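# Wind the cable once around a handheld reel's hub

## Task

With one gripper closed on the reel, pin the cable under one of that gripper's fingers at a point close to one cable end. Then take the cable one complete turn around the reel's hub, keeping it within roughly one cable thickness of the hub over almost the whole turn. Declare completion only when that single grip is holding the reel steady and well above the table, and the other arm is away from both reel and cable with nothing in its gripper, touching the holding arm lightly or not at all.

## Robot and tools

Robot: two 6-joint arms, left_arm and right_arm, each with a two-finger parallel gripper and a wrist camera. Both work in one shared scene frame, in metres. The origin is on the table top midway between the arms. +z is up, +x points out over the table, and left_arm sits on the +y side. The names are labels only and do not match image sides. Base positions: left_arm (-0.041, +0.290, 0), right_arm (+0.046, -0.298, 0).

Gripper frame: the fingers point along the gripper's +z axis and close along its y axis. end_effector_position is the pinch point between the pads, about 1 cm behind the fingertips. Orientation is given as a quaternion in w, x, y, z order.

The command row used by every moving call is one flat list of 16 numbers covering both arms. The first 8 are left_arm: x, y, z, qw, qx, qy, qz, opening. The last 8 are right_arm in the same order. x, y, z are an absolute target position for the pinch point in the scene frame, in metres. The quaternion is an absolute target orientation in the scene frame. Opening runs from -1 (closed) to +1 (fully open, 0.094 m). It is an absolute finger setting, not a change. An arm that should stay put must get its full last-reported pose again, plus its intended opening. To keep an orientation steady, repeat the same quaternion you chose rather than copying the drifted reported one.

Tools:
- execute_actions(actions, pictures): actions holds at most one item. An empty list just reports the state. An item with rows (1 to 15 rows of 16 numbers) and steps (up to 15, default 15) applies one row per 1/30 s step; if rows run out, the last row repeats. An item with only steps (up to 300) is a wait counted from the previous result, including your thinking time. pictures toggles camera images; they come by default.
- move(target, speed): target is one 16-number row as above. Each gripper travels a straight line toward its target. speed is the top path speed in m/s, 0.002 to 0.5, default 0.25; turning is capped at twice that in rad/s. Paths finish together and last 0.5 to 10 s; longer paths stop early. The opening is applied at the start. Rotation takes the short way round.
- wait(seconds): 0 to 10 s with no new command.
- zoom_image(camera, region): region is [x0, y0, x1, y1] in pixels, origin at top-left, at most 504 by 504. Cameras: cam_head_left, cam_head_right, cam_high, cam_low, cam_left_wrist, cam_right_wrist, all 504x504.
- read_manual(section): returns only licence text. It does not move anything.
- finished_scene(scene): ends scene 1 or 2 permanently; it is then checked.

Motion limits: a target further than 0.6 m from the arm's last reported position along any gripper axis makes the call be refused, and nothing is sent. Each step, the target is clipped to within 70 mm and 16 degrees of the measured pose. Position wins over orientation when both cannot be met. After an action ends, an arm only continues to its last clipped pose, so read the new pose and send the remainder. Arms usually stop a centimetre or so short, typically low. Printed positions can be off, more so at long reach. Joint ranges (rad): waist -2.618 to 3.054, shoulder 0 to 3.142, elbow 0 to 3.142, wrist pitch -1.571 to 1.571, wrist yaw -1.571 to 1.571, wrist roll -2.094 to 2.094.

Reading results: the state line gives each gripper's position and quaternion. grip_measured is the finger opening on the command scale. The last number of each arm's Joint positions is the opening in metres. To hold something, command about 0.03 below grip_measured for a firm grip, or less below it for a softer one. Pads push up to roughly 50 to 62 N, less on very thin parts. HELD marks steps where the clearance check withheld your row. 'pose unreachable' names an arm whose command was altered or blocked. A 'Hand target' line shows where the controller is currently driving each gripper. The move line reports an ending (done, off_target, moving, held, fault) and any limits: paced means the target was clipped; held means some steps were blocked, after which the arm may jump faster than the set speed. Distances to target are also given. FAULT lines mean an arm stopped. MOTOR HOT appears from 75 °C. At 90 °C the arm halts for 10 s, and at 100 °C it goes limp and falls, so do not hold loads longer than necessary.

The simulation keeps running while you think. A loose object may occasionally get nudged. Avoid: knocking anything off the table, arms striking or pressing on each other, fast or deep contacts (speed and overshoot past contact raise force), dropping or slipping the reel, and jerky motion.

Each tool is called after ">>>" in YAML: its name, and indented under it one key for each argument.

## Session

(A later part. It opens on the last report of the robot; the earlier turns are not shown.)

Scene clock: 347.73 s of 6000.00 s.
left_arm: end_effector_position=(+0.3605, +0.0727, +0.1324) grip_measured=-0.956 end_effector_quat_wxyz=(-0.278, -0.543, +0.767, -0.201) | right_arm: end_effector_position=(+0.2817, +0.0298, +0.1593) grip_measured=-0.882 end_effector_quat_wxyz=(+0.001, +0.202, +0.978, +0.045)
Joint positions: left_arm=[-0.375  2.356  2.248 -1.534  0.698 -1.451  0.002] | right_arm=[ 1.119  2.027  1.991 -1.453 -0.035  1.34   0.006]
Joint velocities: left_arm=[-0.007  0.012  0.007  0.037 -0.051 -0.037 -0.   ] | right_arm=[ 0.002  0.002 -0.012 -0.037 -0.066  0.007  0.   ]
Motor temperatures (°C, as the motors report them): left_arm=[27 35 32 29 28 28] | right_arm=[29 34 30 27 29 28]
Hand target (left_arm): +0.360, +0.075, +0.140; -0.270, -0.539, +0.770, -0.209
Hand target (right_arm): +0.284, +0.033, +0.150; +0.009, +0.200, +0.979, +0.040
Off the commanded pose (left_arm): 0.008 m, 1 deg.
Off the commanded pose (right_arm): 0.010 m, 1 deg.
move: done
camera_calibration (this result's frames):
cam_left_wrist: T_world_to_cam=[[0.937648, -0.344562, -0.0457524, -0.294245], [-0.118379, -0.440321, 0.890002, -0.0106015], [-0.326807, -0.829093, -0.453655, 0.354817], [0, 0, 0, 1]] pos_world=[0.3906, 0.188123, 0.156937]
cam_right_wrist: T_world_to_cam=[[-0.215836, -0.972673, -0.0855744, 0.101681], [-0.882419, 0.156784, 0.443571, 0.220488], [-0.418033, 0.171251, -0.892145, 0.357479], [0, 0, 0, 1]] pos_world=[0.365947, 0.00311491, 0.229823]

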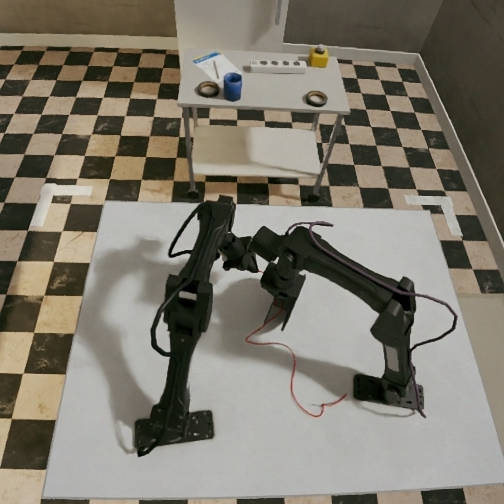

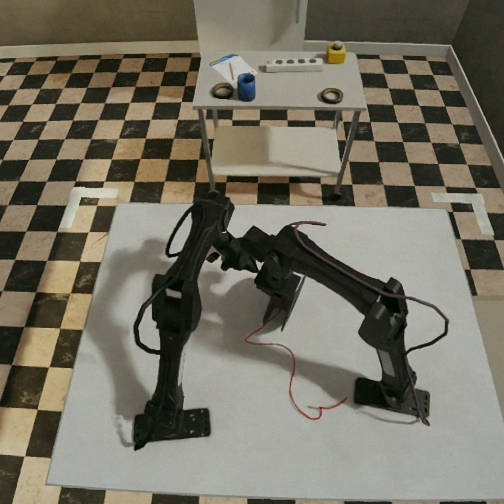

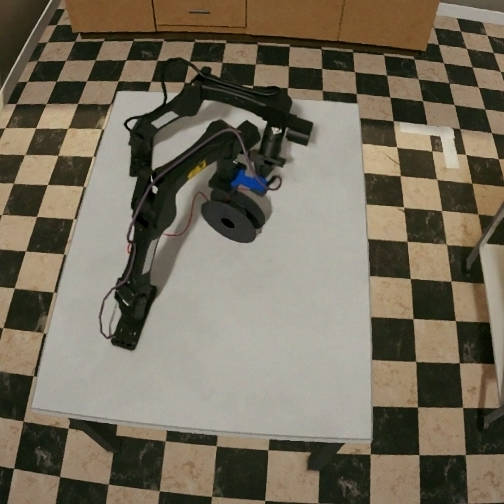

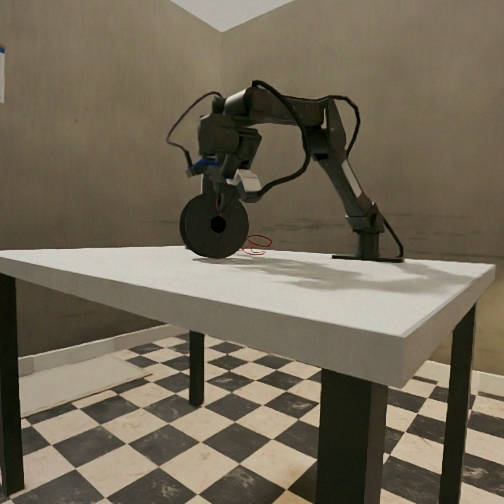

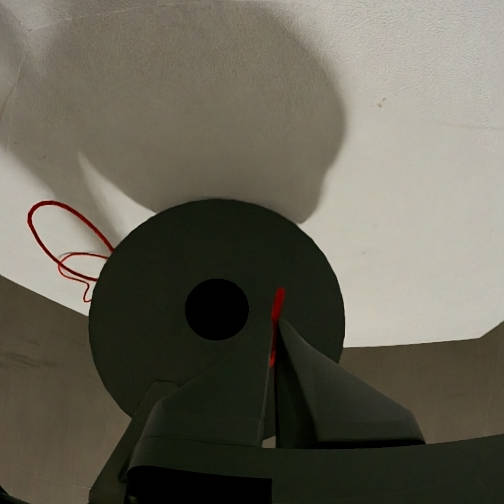

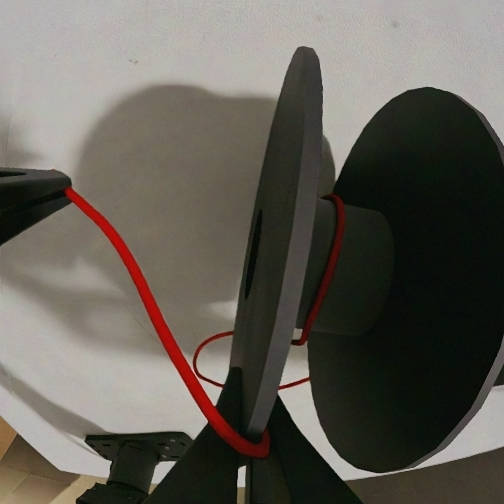

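>>> execute_actions:
  actions:
    - {"rows":[[0.36,0.075,0.14,-0.27,-0.54,0.77,-0.21,-0.3,0.284,0.033,0.16,0.01,0.2,0.978,0.04,-0.93]],"steps":10}
  pictures: false

>>> move:
  target: [0.36,0.2,0.17,-0.27,-0.54,0.77,-0.21,-0.3,0.284,0.033,0.16,0.01,0.2,0.978,0.04,-0.93]

>>> move:
  target: [0.2,0.3,0.2,-0.2,-0.54,0.8,-0.1,0,0.31,0.02,0.38,0.05,0.2,0.94,0.27,-0.93]
  speed: 0.12

Scene clock: 353.70 s of 6000.00 s.
left_arm: end_effector_position=(+0.3608, +0.0728, +0.1323) grip_measured=-0.303 end_effector_quat_wxyz=(-0.277, -0.542, +0.767, -0.201) | right_arm: end_effector_position=(+0.2812, +0.0289, +0.1596) grip_measured=-0.882 end_effector_quat_wxyz=(-0.000, +0.202, +0.978, +0.041)
Joint positions: left_arm=[-0.375  2.356  2.248 -1.533  0.697 -1.45   0.033] | right_arm=[ 1.119  2.031  1.999 -1.464 -0.035  1.34   0.006]
Joint velocities: left_arm=[-0.002 -0.002 -0.012 -0.037 -0.051 -0.066 -0.   ] | right_arm=[ 0.002  0.002 -0.002 -0.007 -0.066 -0.037 -0.   ]
Motor temperatures (°C, as the motors report them): left_arm=[27 36 32 29 28 28] | right_arm=[29 34 29 27 29 28]
Hand target (left_arm): +0.360, +0.075, +0.140; -0.270, -0.539, +0.770, -0.210
Hand target (right_arm): +0.284, +0.033, +0.160; +0.010, +0.200, +0.979, +0.040
Off the commanded pose (left_arm): 0.008 m, 1 deg.
Off the commanded pose (right_arm): 0.005 m, 1 deg.
Steps of this call (steps 1 to 169: nothing new was sent; steps 170 to 179: all 10 steps of this action). Readings (end_effector_position):
170: left_arm (+0.3605, +0.0727, +0.1324) | right_arm (+0.2815, +0.0293, +0.1595)
171: left_arm (+0.3606, +0.0728, +0.1324) | right_arm (+0.2811, +0.0288, +0.1597)
173: left_arm (+0.3607, +0.0728, +0.1323) | right_arm (+0.2811, +0.0288, +0.1597)
177: left_arm (+0.3607, +0.0728, +0.1323) | right_arm (+0.2812, +0.0289, +0.1596)
179: the state above

Scene clock: 355.00 s of 6000.00 s.
left_arm: end_effector_position=(+0.3704, +0.2037, +0.1650) grip_measured=-0.303 end_effector_quat_wxyz=(-0.209, -0.568, +0.753, -0.259) | right_arm: end_effector_position=(+0.2811, +0.0289, +0.1596) grip_measured=-0.882 end_effector_quat_wxyz=(-0.000, +0.202, +0.978, +0.041)
Joint positions: left_arm=[-0.071  2.183  2.098 -1.56   0.674 -1.206  0.033] | right_arm=[ 1.119  2.031  1.999 -1.464 -0.035  1.34   0.006]
Joint velocities: left_arm=[-0.017  0.002  0.012 -0.037 -0.037  0.007  0.001] | right_arm=[-0.007 -0.051  0.012 -0.007 -0.095 -0.081 -0.   ]
Motor temperatures (°C, as the motors report them): left_arm=[27 36 32 29 28 28] | right_arm=[29 34 30 27 29 28]
Hand target (left_arm): +0.363, +0.200, +0.170; -0.212, -0.562, +0.757, -0.256
Hand target (right_arm): +0.284, +0.033, +0.160; +0.010, +0.200, +0.979, +0.040
Off the commanded pose (left_arm): 0.012 m, 10 deg.
Off the commanded pose (right_arm): 0.005 m, 1 deg.
joint sent to its limit (left arm) — the command would take joint 4 (wrist pitch) past its lower limit, so that joint was sent only as far as its limit.
move: off_target (left_arm)
camera_calibration (this result's frames):
cam_left_wrist: T_world_to_cam=[[0.966376, -0.236558, 0.100788, -0.313732], [-0.201769, -0.454641, 0.86752, 0.0567783], [-0.159396, -0.858686, -0.487084, 0.430949], [0, 0, 0, 1]] pos_world=[0.383331, 0.321648, 0.192272]
cam_right_wrist: T_world_to_cam=[[-0.21621, -0.973175, -0.0786381, 0.0998042], [-0.88039, 0.159506, 0.446623, 0.218833], [-0.422099, 0.165796, -0.89126, 0.358758], [0, 0, 0, 1]] pos_world=[0.365668, 0.00274091, 0.22986]

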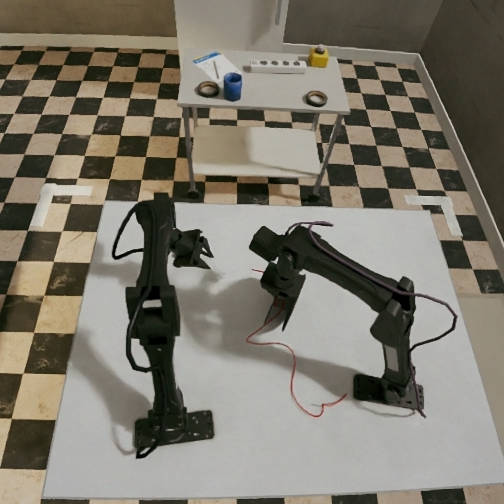

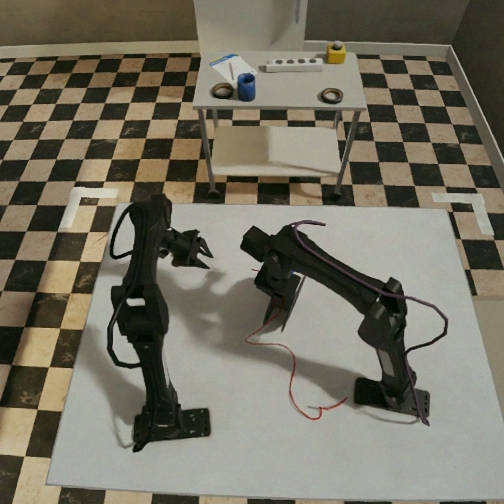

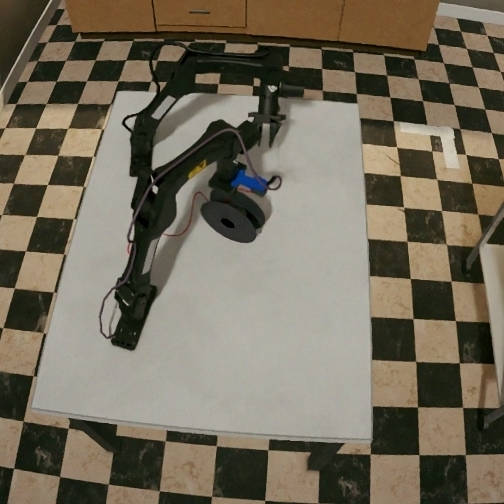

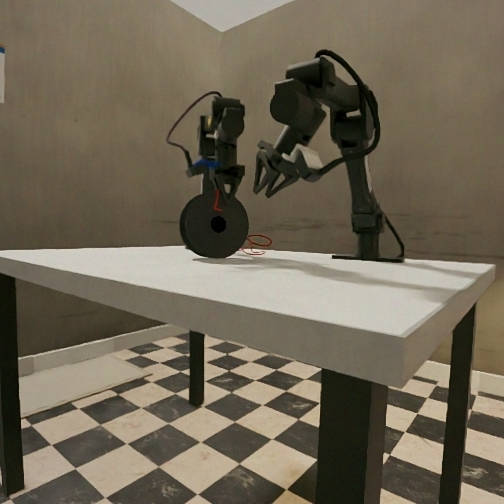

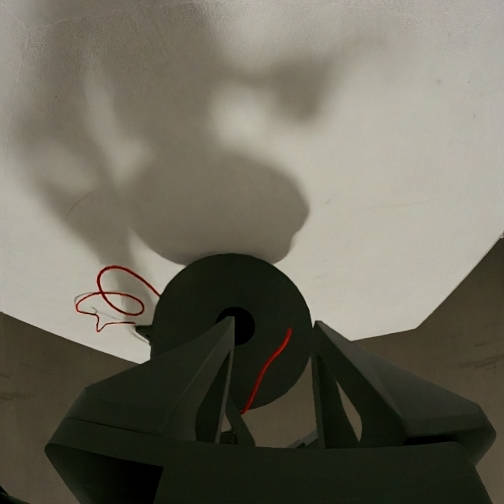

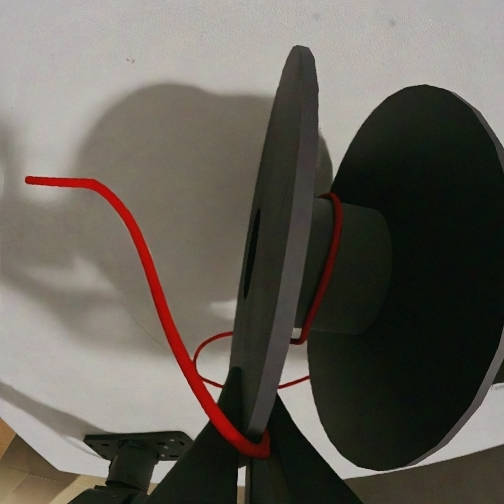

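Scene clock: 357.43 s of 6000.00 s.
left_arm: end_effector_position=(+0.2092, +0.3015, +0.2002) grip_measured=-0.003 end_effector_quat_wxyz=(-0.062, -0.573, +0.802, -0.156) | right_arm: end_effector_position=(+0.3097, +0.0221, +0.3635) grip_measured=-0.883 end_effector_quat_wxyz=(+0.078, +0.208, +0.923, +0.315)
Joint positions: left_arm=[ 0.151  1.498  1.485 -1.571  0.338 -0.959  0.047] | right_arm=[ 0.99   1.891  2.514 -1.556 -0.185  1.306  0.006]
Joint velocities: left_arm=[ 0.007 -0.022  0.007 -0.022  0.007 -0.051 -0.   ] | right_arm=[-0.007 -0.012 -0.012 -0.037  0.007 -0.051  0.001]
Motor temperatures (°C, as the motors report them): left_arm=[27 36 32 29 28 28] | right_arm=[29 34 30 28 29 28]
Hand target (left_arm): +0.203, +0.303, +0.200; -0.061, -0.573, +0.803, -0.153
Hand target (right_arm): +0.307, +0.017, +0.381; +0.089, +0.202, +0.916, +0.335
Off the commanded pose (left_arm): 0.009 m, 18 deg; orientation clipped at the last step of the last action.
Off the commanded pose (right_arm): 0.017 m, 6 deg.
joint sent to its limit (left arm) — the command would take joint 4 (wrist pitch) past its lower limit, so that joint was sent only as far as its limit.
joint sent to its limit (right arm) — the command would take joint 4 (wrist pitch) past its lower limit, so that joint was sent only as far as its limit.
move: off_target (left_arm, right_arm); limits=paced
camera_calibration (this result's frames):
cam_left_wrist: T_world_to_cam=[[0.948804, -0.289702, 0.125871, -0.123682], [-0.302138, -0.716192, 0.629112, 0.185716], [-0.0921076, -0.634934, -0.767056, 0.480859], [0, 0, 0, 1]] pos_world=[0.217752, 0.402491, 0.267577]
cam_right_wrist: T_world_to_cam=[[-0.160232, -0.786406, -0.596567, 0.282152], [-0.970903, 0.0165967, 0.238897, 0.260706], [-0.177969, 0.617488, -0.766183, 0.422692], [0, 0, 0, 1]] pos_world=[0.373555, -0.0434481, 0.4299]

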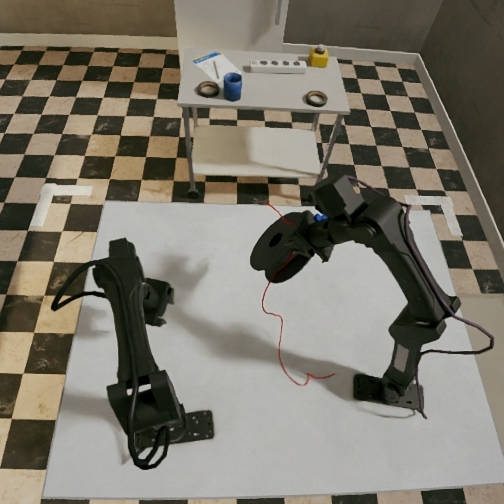

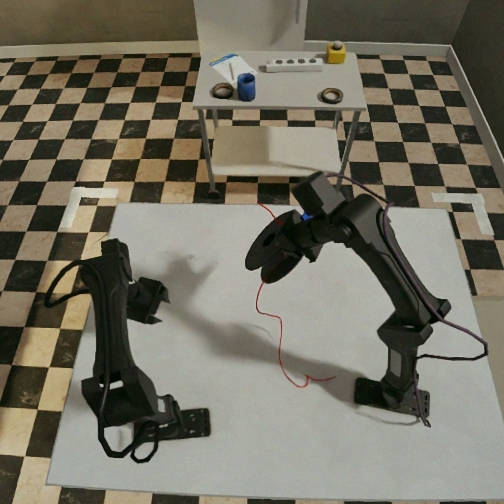

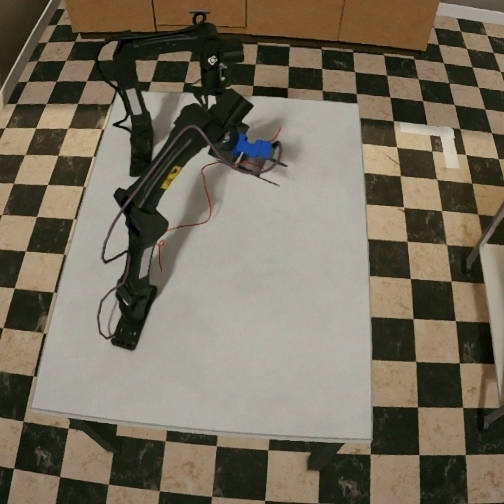

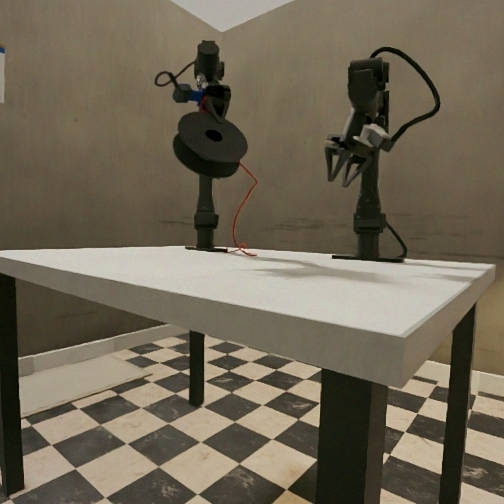

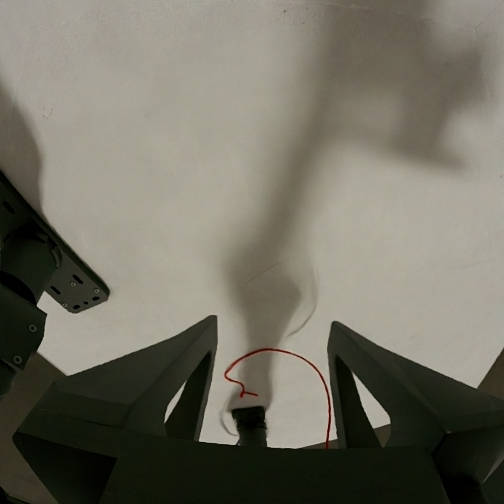

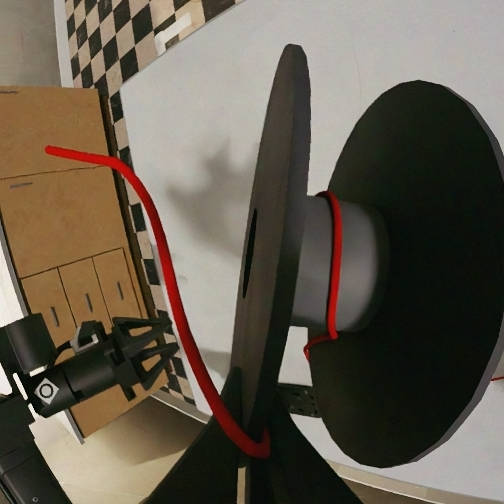

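>>> move:
  target: [0.21,0.17,0.19,-0.405,-0.579,0.579,-0.405,0.9,0.33,0.02,0.4,0.08,0.2,0.92,0.32,-0.93]
  speed: 0.2

Scene clock: 364.83 s of 6000.00 s.
left_arm: end_effector_position=(+0.2090, +0.1751, +0.1935) grip_measured=+0.897 end_effector_quat_wxyz=(-0.396, -0.582, +0.585, -0.403) | right_arm: end_effector_position=(+0.3277, +0.0209, +0.3916) grip_measured=-0.883 end_effector_quat_wxyz=(+0.100, +0.209, +0.904, +0.359)
Joint positions: left_arm=[ 0.069  1.648  1.164 -1.546  1.155 -1.063  0.089] | right_arm=[ 0.944  1.94   2.665 -1.556 -0.218  1.295  0.006]
Joint velocities: left_arm=[-0.012 -0.002 -0.007 -0.037 -0.022 -0.007 -0.   ] | right_arm=[ 0.002  0.007 -0.007  0.051 -0.066 -0.066  0.001]
Motor temperatures (°C, as the motors report them): left_arm=[27 34 31 29 28 28] | right_arm=[29 34 30 28 29 28]
Hand target (left_arm): +0.209, +0.171, +0.191; +0.405, +0.581, -0.578, +0.404
Hand target (right_arm): +0.329, +0.019, +0.400; +0.107, +0.201, +0.901, +0.370
Off the commanded pose (left_arm): 0.006 m, 1 deg.
Off the commanded pose (right_arm): 0.009 m, 5 deg.
joint sent to its limit (right arm) — the command would take joint 4 (wrist pitch) past its lower limit, so that joint was sent only as far as its limit.
move: off_target (right_arm)
camera_calibration (this result's frames):
cam_left_wrist: T_world_to_cam=[[0.998951, -0.0368439, -0.0272035, -0.184449], [0.0281897, 0.0265192, 0.999251, -0.171383], [-0.0360949, -0.998969, 0.02753, 0.293736], [0, 0, 0, 1]] pos_world=[0.199689, 0.291183, 0.158151]
cam_right_wrist: T_world_to_cam=[[-0.134015, -0.729407, -0.670824, 0.320132], [-0.983512, 0.014951, 0.180225, 0.298664], [-0.121428, 0.683916, -0.719384, 0.409864], [0, 0, 0, 1]] pos_world=[0.386411, -0.0512715, 0.455776]

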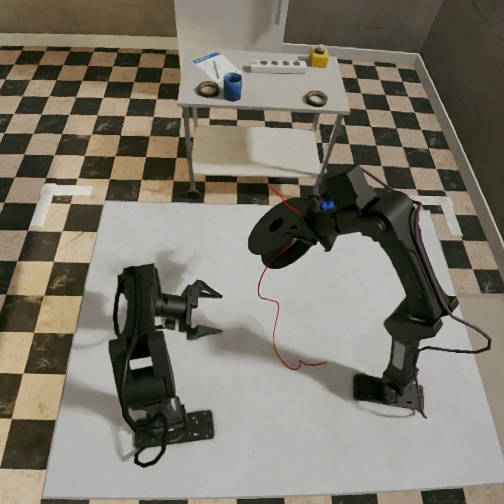

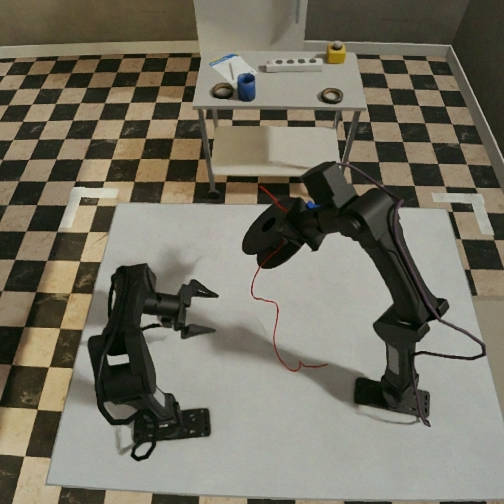

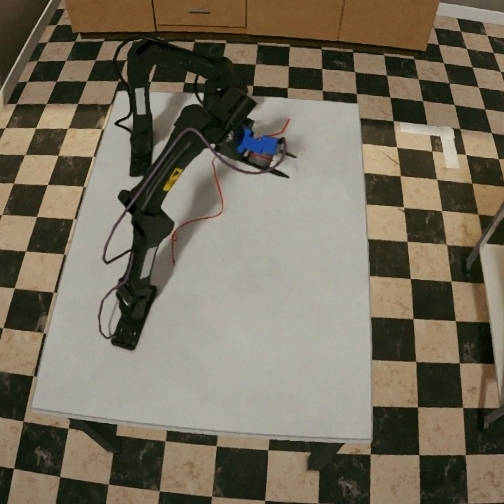

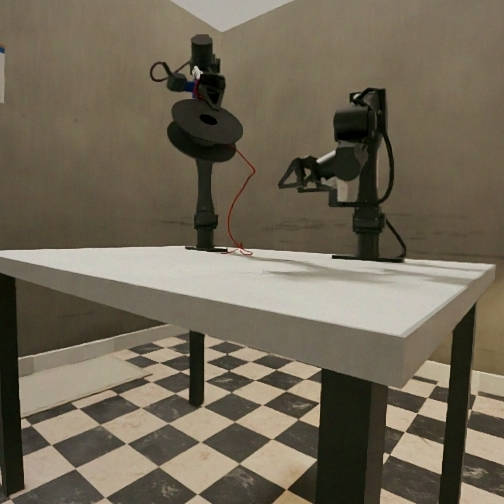

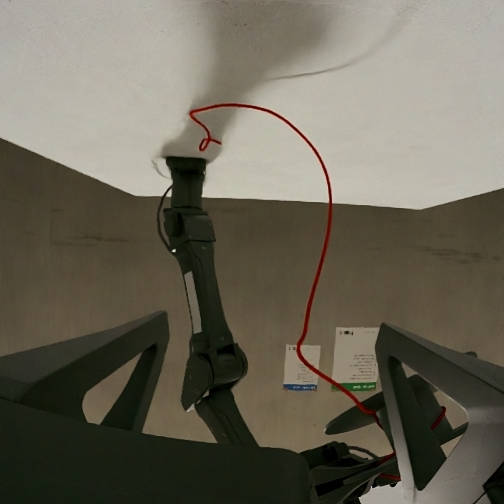

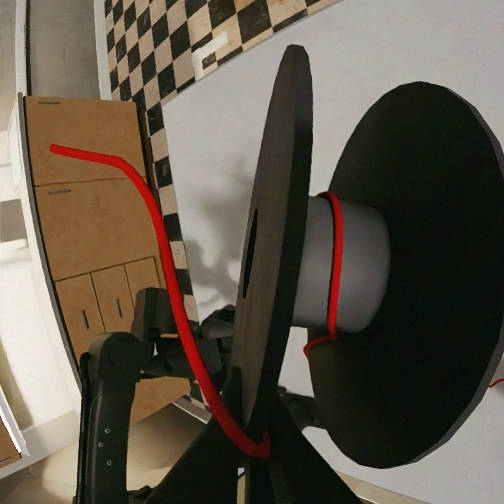

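>>> move:
  target: [0.24,0.065,0.195,-0.405,-0.579,0.579,-0.405,0.9,0.33,0.02,0.4,0.1,0.2,0.9,0.37,-0.93]
  speed: 0.15

>>> move:
  target: [0.24,0.065,0.195,-0.405,-0.579,0.579,-0.405,-0.98,0.33,0.02,0.4,0.1,0.2,0.9,0.37,-0.93]

Scene clock: 369.27 s of 6000.00 s.
left_arm: end_effector_position=(+0.2423, +0.0662, +0.1903) grip_measured=+0.897 end_effector_quat_wxyz=(-0.408, -0.584, +0.579, -0.397) | right_arm: end_effector_position=(+0.3279, +0.0206, +0.3921) grip_measured=-0.883 end_effector_quat_wxyz=(+0.095, +0.209, +0.903, +0.363)
Joint positions: left_arm=[-0.331  1.555  1.047 -0.597  1.166 -2.09   0.089] | right_arm=[ 0.937  1.94   2.665 -1.556 -0.233  1.293  0.006]
Joint velocities: left_arm=[-0.002  0.002 -0.002 -0.007 -0.11  -0.051  0.   ] | right_arm=[-0.002  0.002 -0.007 -0.007  0.051 -0.066 -0.   ]
Motor temperatures (°C, as the motors report them): left_arm=[27 34 31 29 28 28] | right_arm=[29 34 30 29 29 28]
Hand target (left_arm): +0.236, +0.064, +0.195; +0.409, +0.577, -0.583, +0.400
Hand target (right_arm): +0.330, +0.020, +0.400; +0.102, +0.200, +0.900, +0.373
Off the commanded pose (left_arm): 0.005 m, 1 deg.
Off the commanded pose (right_arm): 0.008 m, 1 deg.
joint sent to its limit (left arm) — the command would take joint 6 (wrist roll) past its lower limit, so that joint was sent only as far as its limit.
joint sent to its limit (right arm) — the command would take joint 4 (wrist pitch) past its lower limit, so that joint was sent only as far as its limit.
move: done
camera_calibration (this result's frames):
cam_left_wrist: T_world_to_cam=[[0.997525, -0.0430933, -0.0555548, -0.215653], [0.0571818, 0.0374865, 0.99766, -0.173688], [-0.0409099, -0.998368, 0.0398579, 0.185007], [0, 0, 0, 1]] pos_world=[0.23262, 0.181923, 0.153927]
cam_right_wrist: T_world_to_cam=[[-0.13532, -0.724473, -0.67589, 0.322608], [-0.982339, 0.0091301, 0.186888, 0.295893], [-0.129225, 0.689243, -0.712914, 0.410376], [0, 0, 0, 1]] pos_world=[0.387353, -0.0518291, 0.455311]

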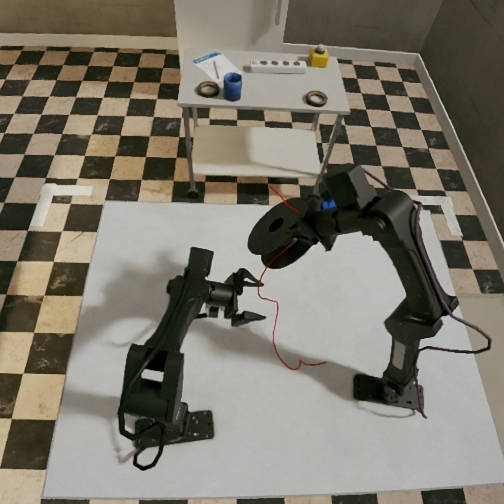

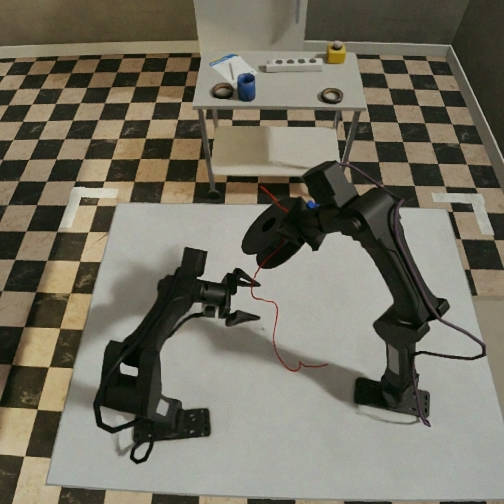

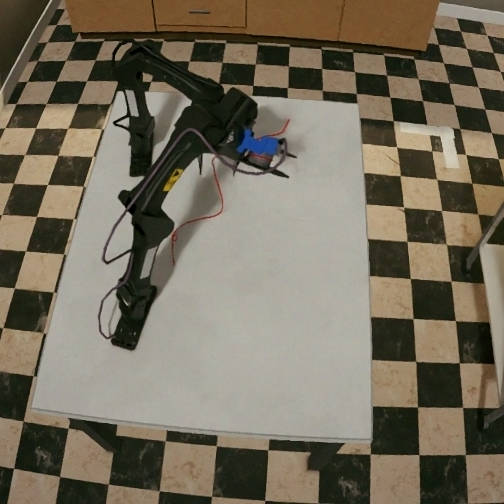

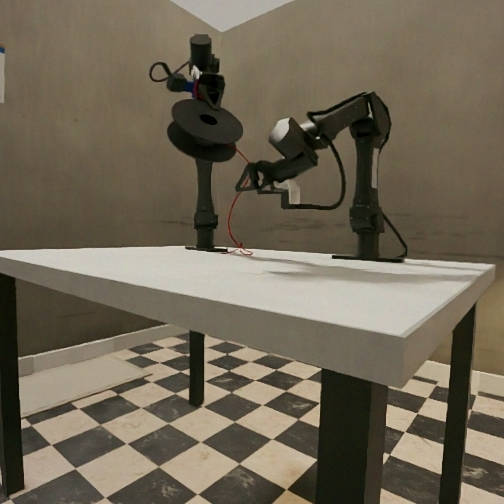

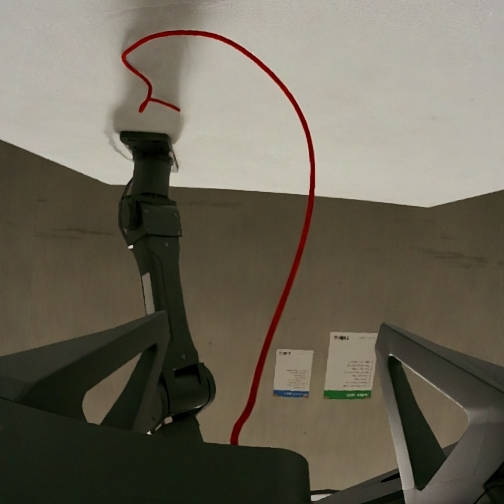

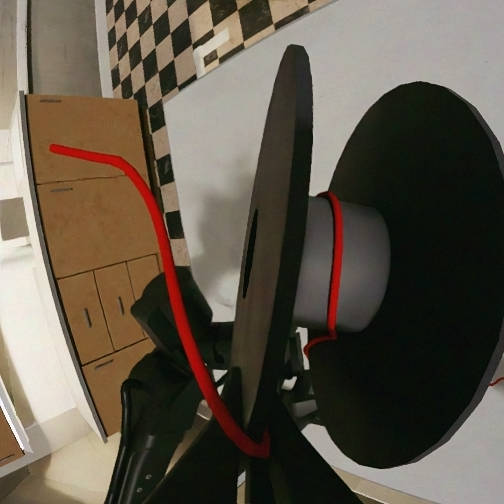

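Scene clock: 369.97 s of 6000.00 s.
left_arm: end_effector_position=(+0.2437, +0.0661, +0.1905) grip_measured=-0.977 end_effector_quat_wxyz=(-0.406, -0.583, +0.580, -0.399) | right_arm: end_effector_position=(+0.3279, +0.0206, +0.3921) grip_measured=-0.883 end_effector_quat_wxyz=(+0.095, +0.209, +0.903, +0.363)
Joint positions: left_arm=[-0.331  1.555  1.047 -0.588  1.163 -2.093  0.001] | right_arm=[ 0.937  1.94   2.665 -1.556 -0.233  1.293  0.006]
Joint velocities: left_arm=[-0.012 -0.017 -0.012  0.007  0.066  0.081 -0.   ] | right_arm=[ 0.007 -0.017 -0.002 -0.022  0.007  0.037 -0.   ]
Motor temperatures (°C, as the motors report them): left_arm=[27 34 31 29 28 28] | right_arm=[29 34 30 29 29 28]
Hand target (left_arm): +0.240, +0.065, +0.195; +0.406, +0.578, -0.582, +0.404
Hand target (right_arm): +0.330, +0.020, +0.400; +0.102, +0.201, +0.900, +0.373
Off the commanded pose (left_arm): 0.006 m, 1 deg.
Off the commanded pose (right_arm): 0.008 m, 1 deg.
joint sent to its limit (left arm) — the command would take joint 6 (wrist roll) past its lower limit, so that joint was sent only as far as its limit.
joint sent to its limit (right arm) — the command would take joint 4 (wrist pitch) past its lower limit, so that joint was sent only as far as its limit.
move: done
camera_calibration (this result's frames):
cam_left_wrist: T_world_to_cam=[[0.99797, -0.0407268, -0.0489678, -0.21851], [0.0504686, 0.0366763, 0.998052, -0.17226], [-0.0388515, -0.998497, 0.0386573, 0.184739], [0, 0, 0, 1]] pos_world=[0.233937, 0.18188, 0.154083]
cam_right_wrist: T_world_to_cam=[[-0.135678, -0.724353, -0.675947, 0.322745], [-0.982292, 0.00937637, 0.18712, 0.295782], [-0.129203, 0.689366, -0.712798, 0.410321], [0, 0, 0, 1]] pos_world=[0.387348, -0.0518532, 0.455288]

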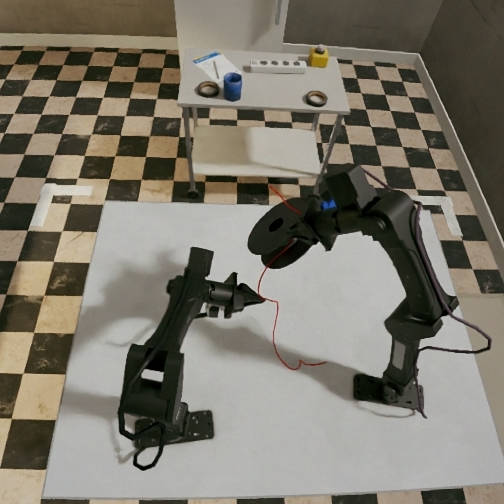

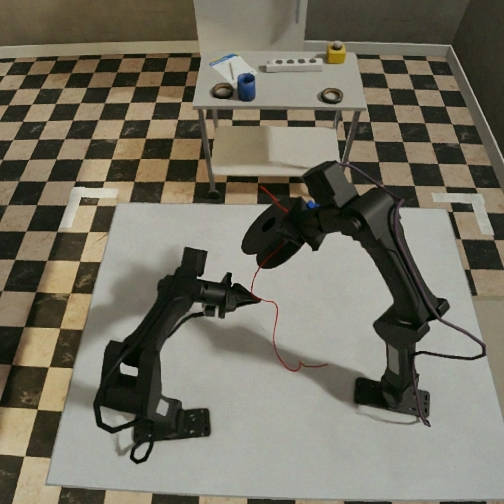

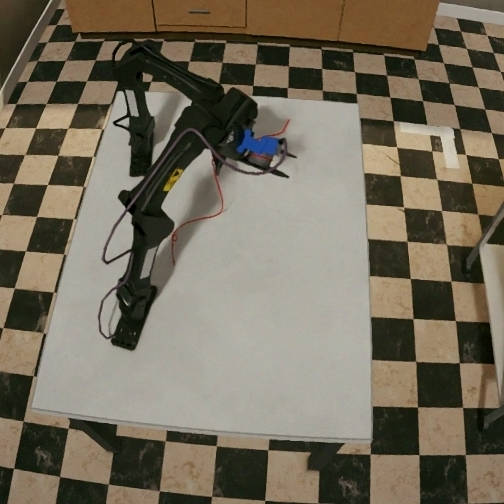

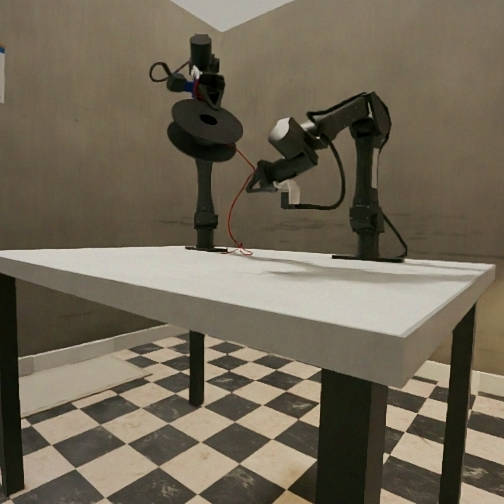

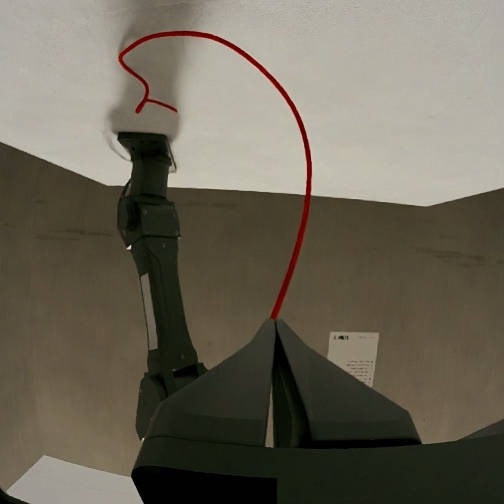

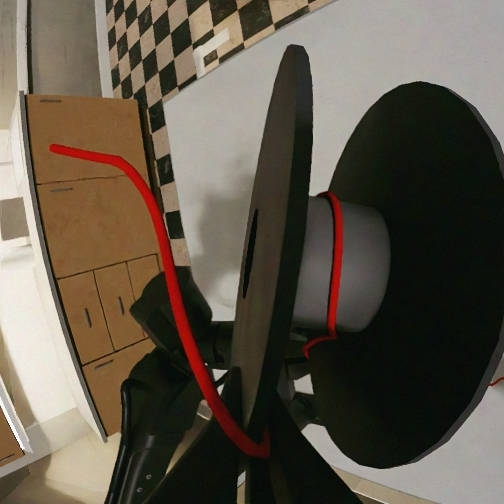

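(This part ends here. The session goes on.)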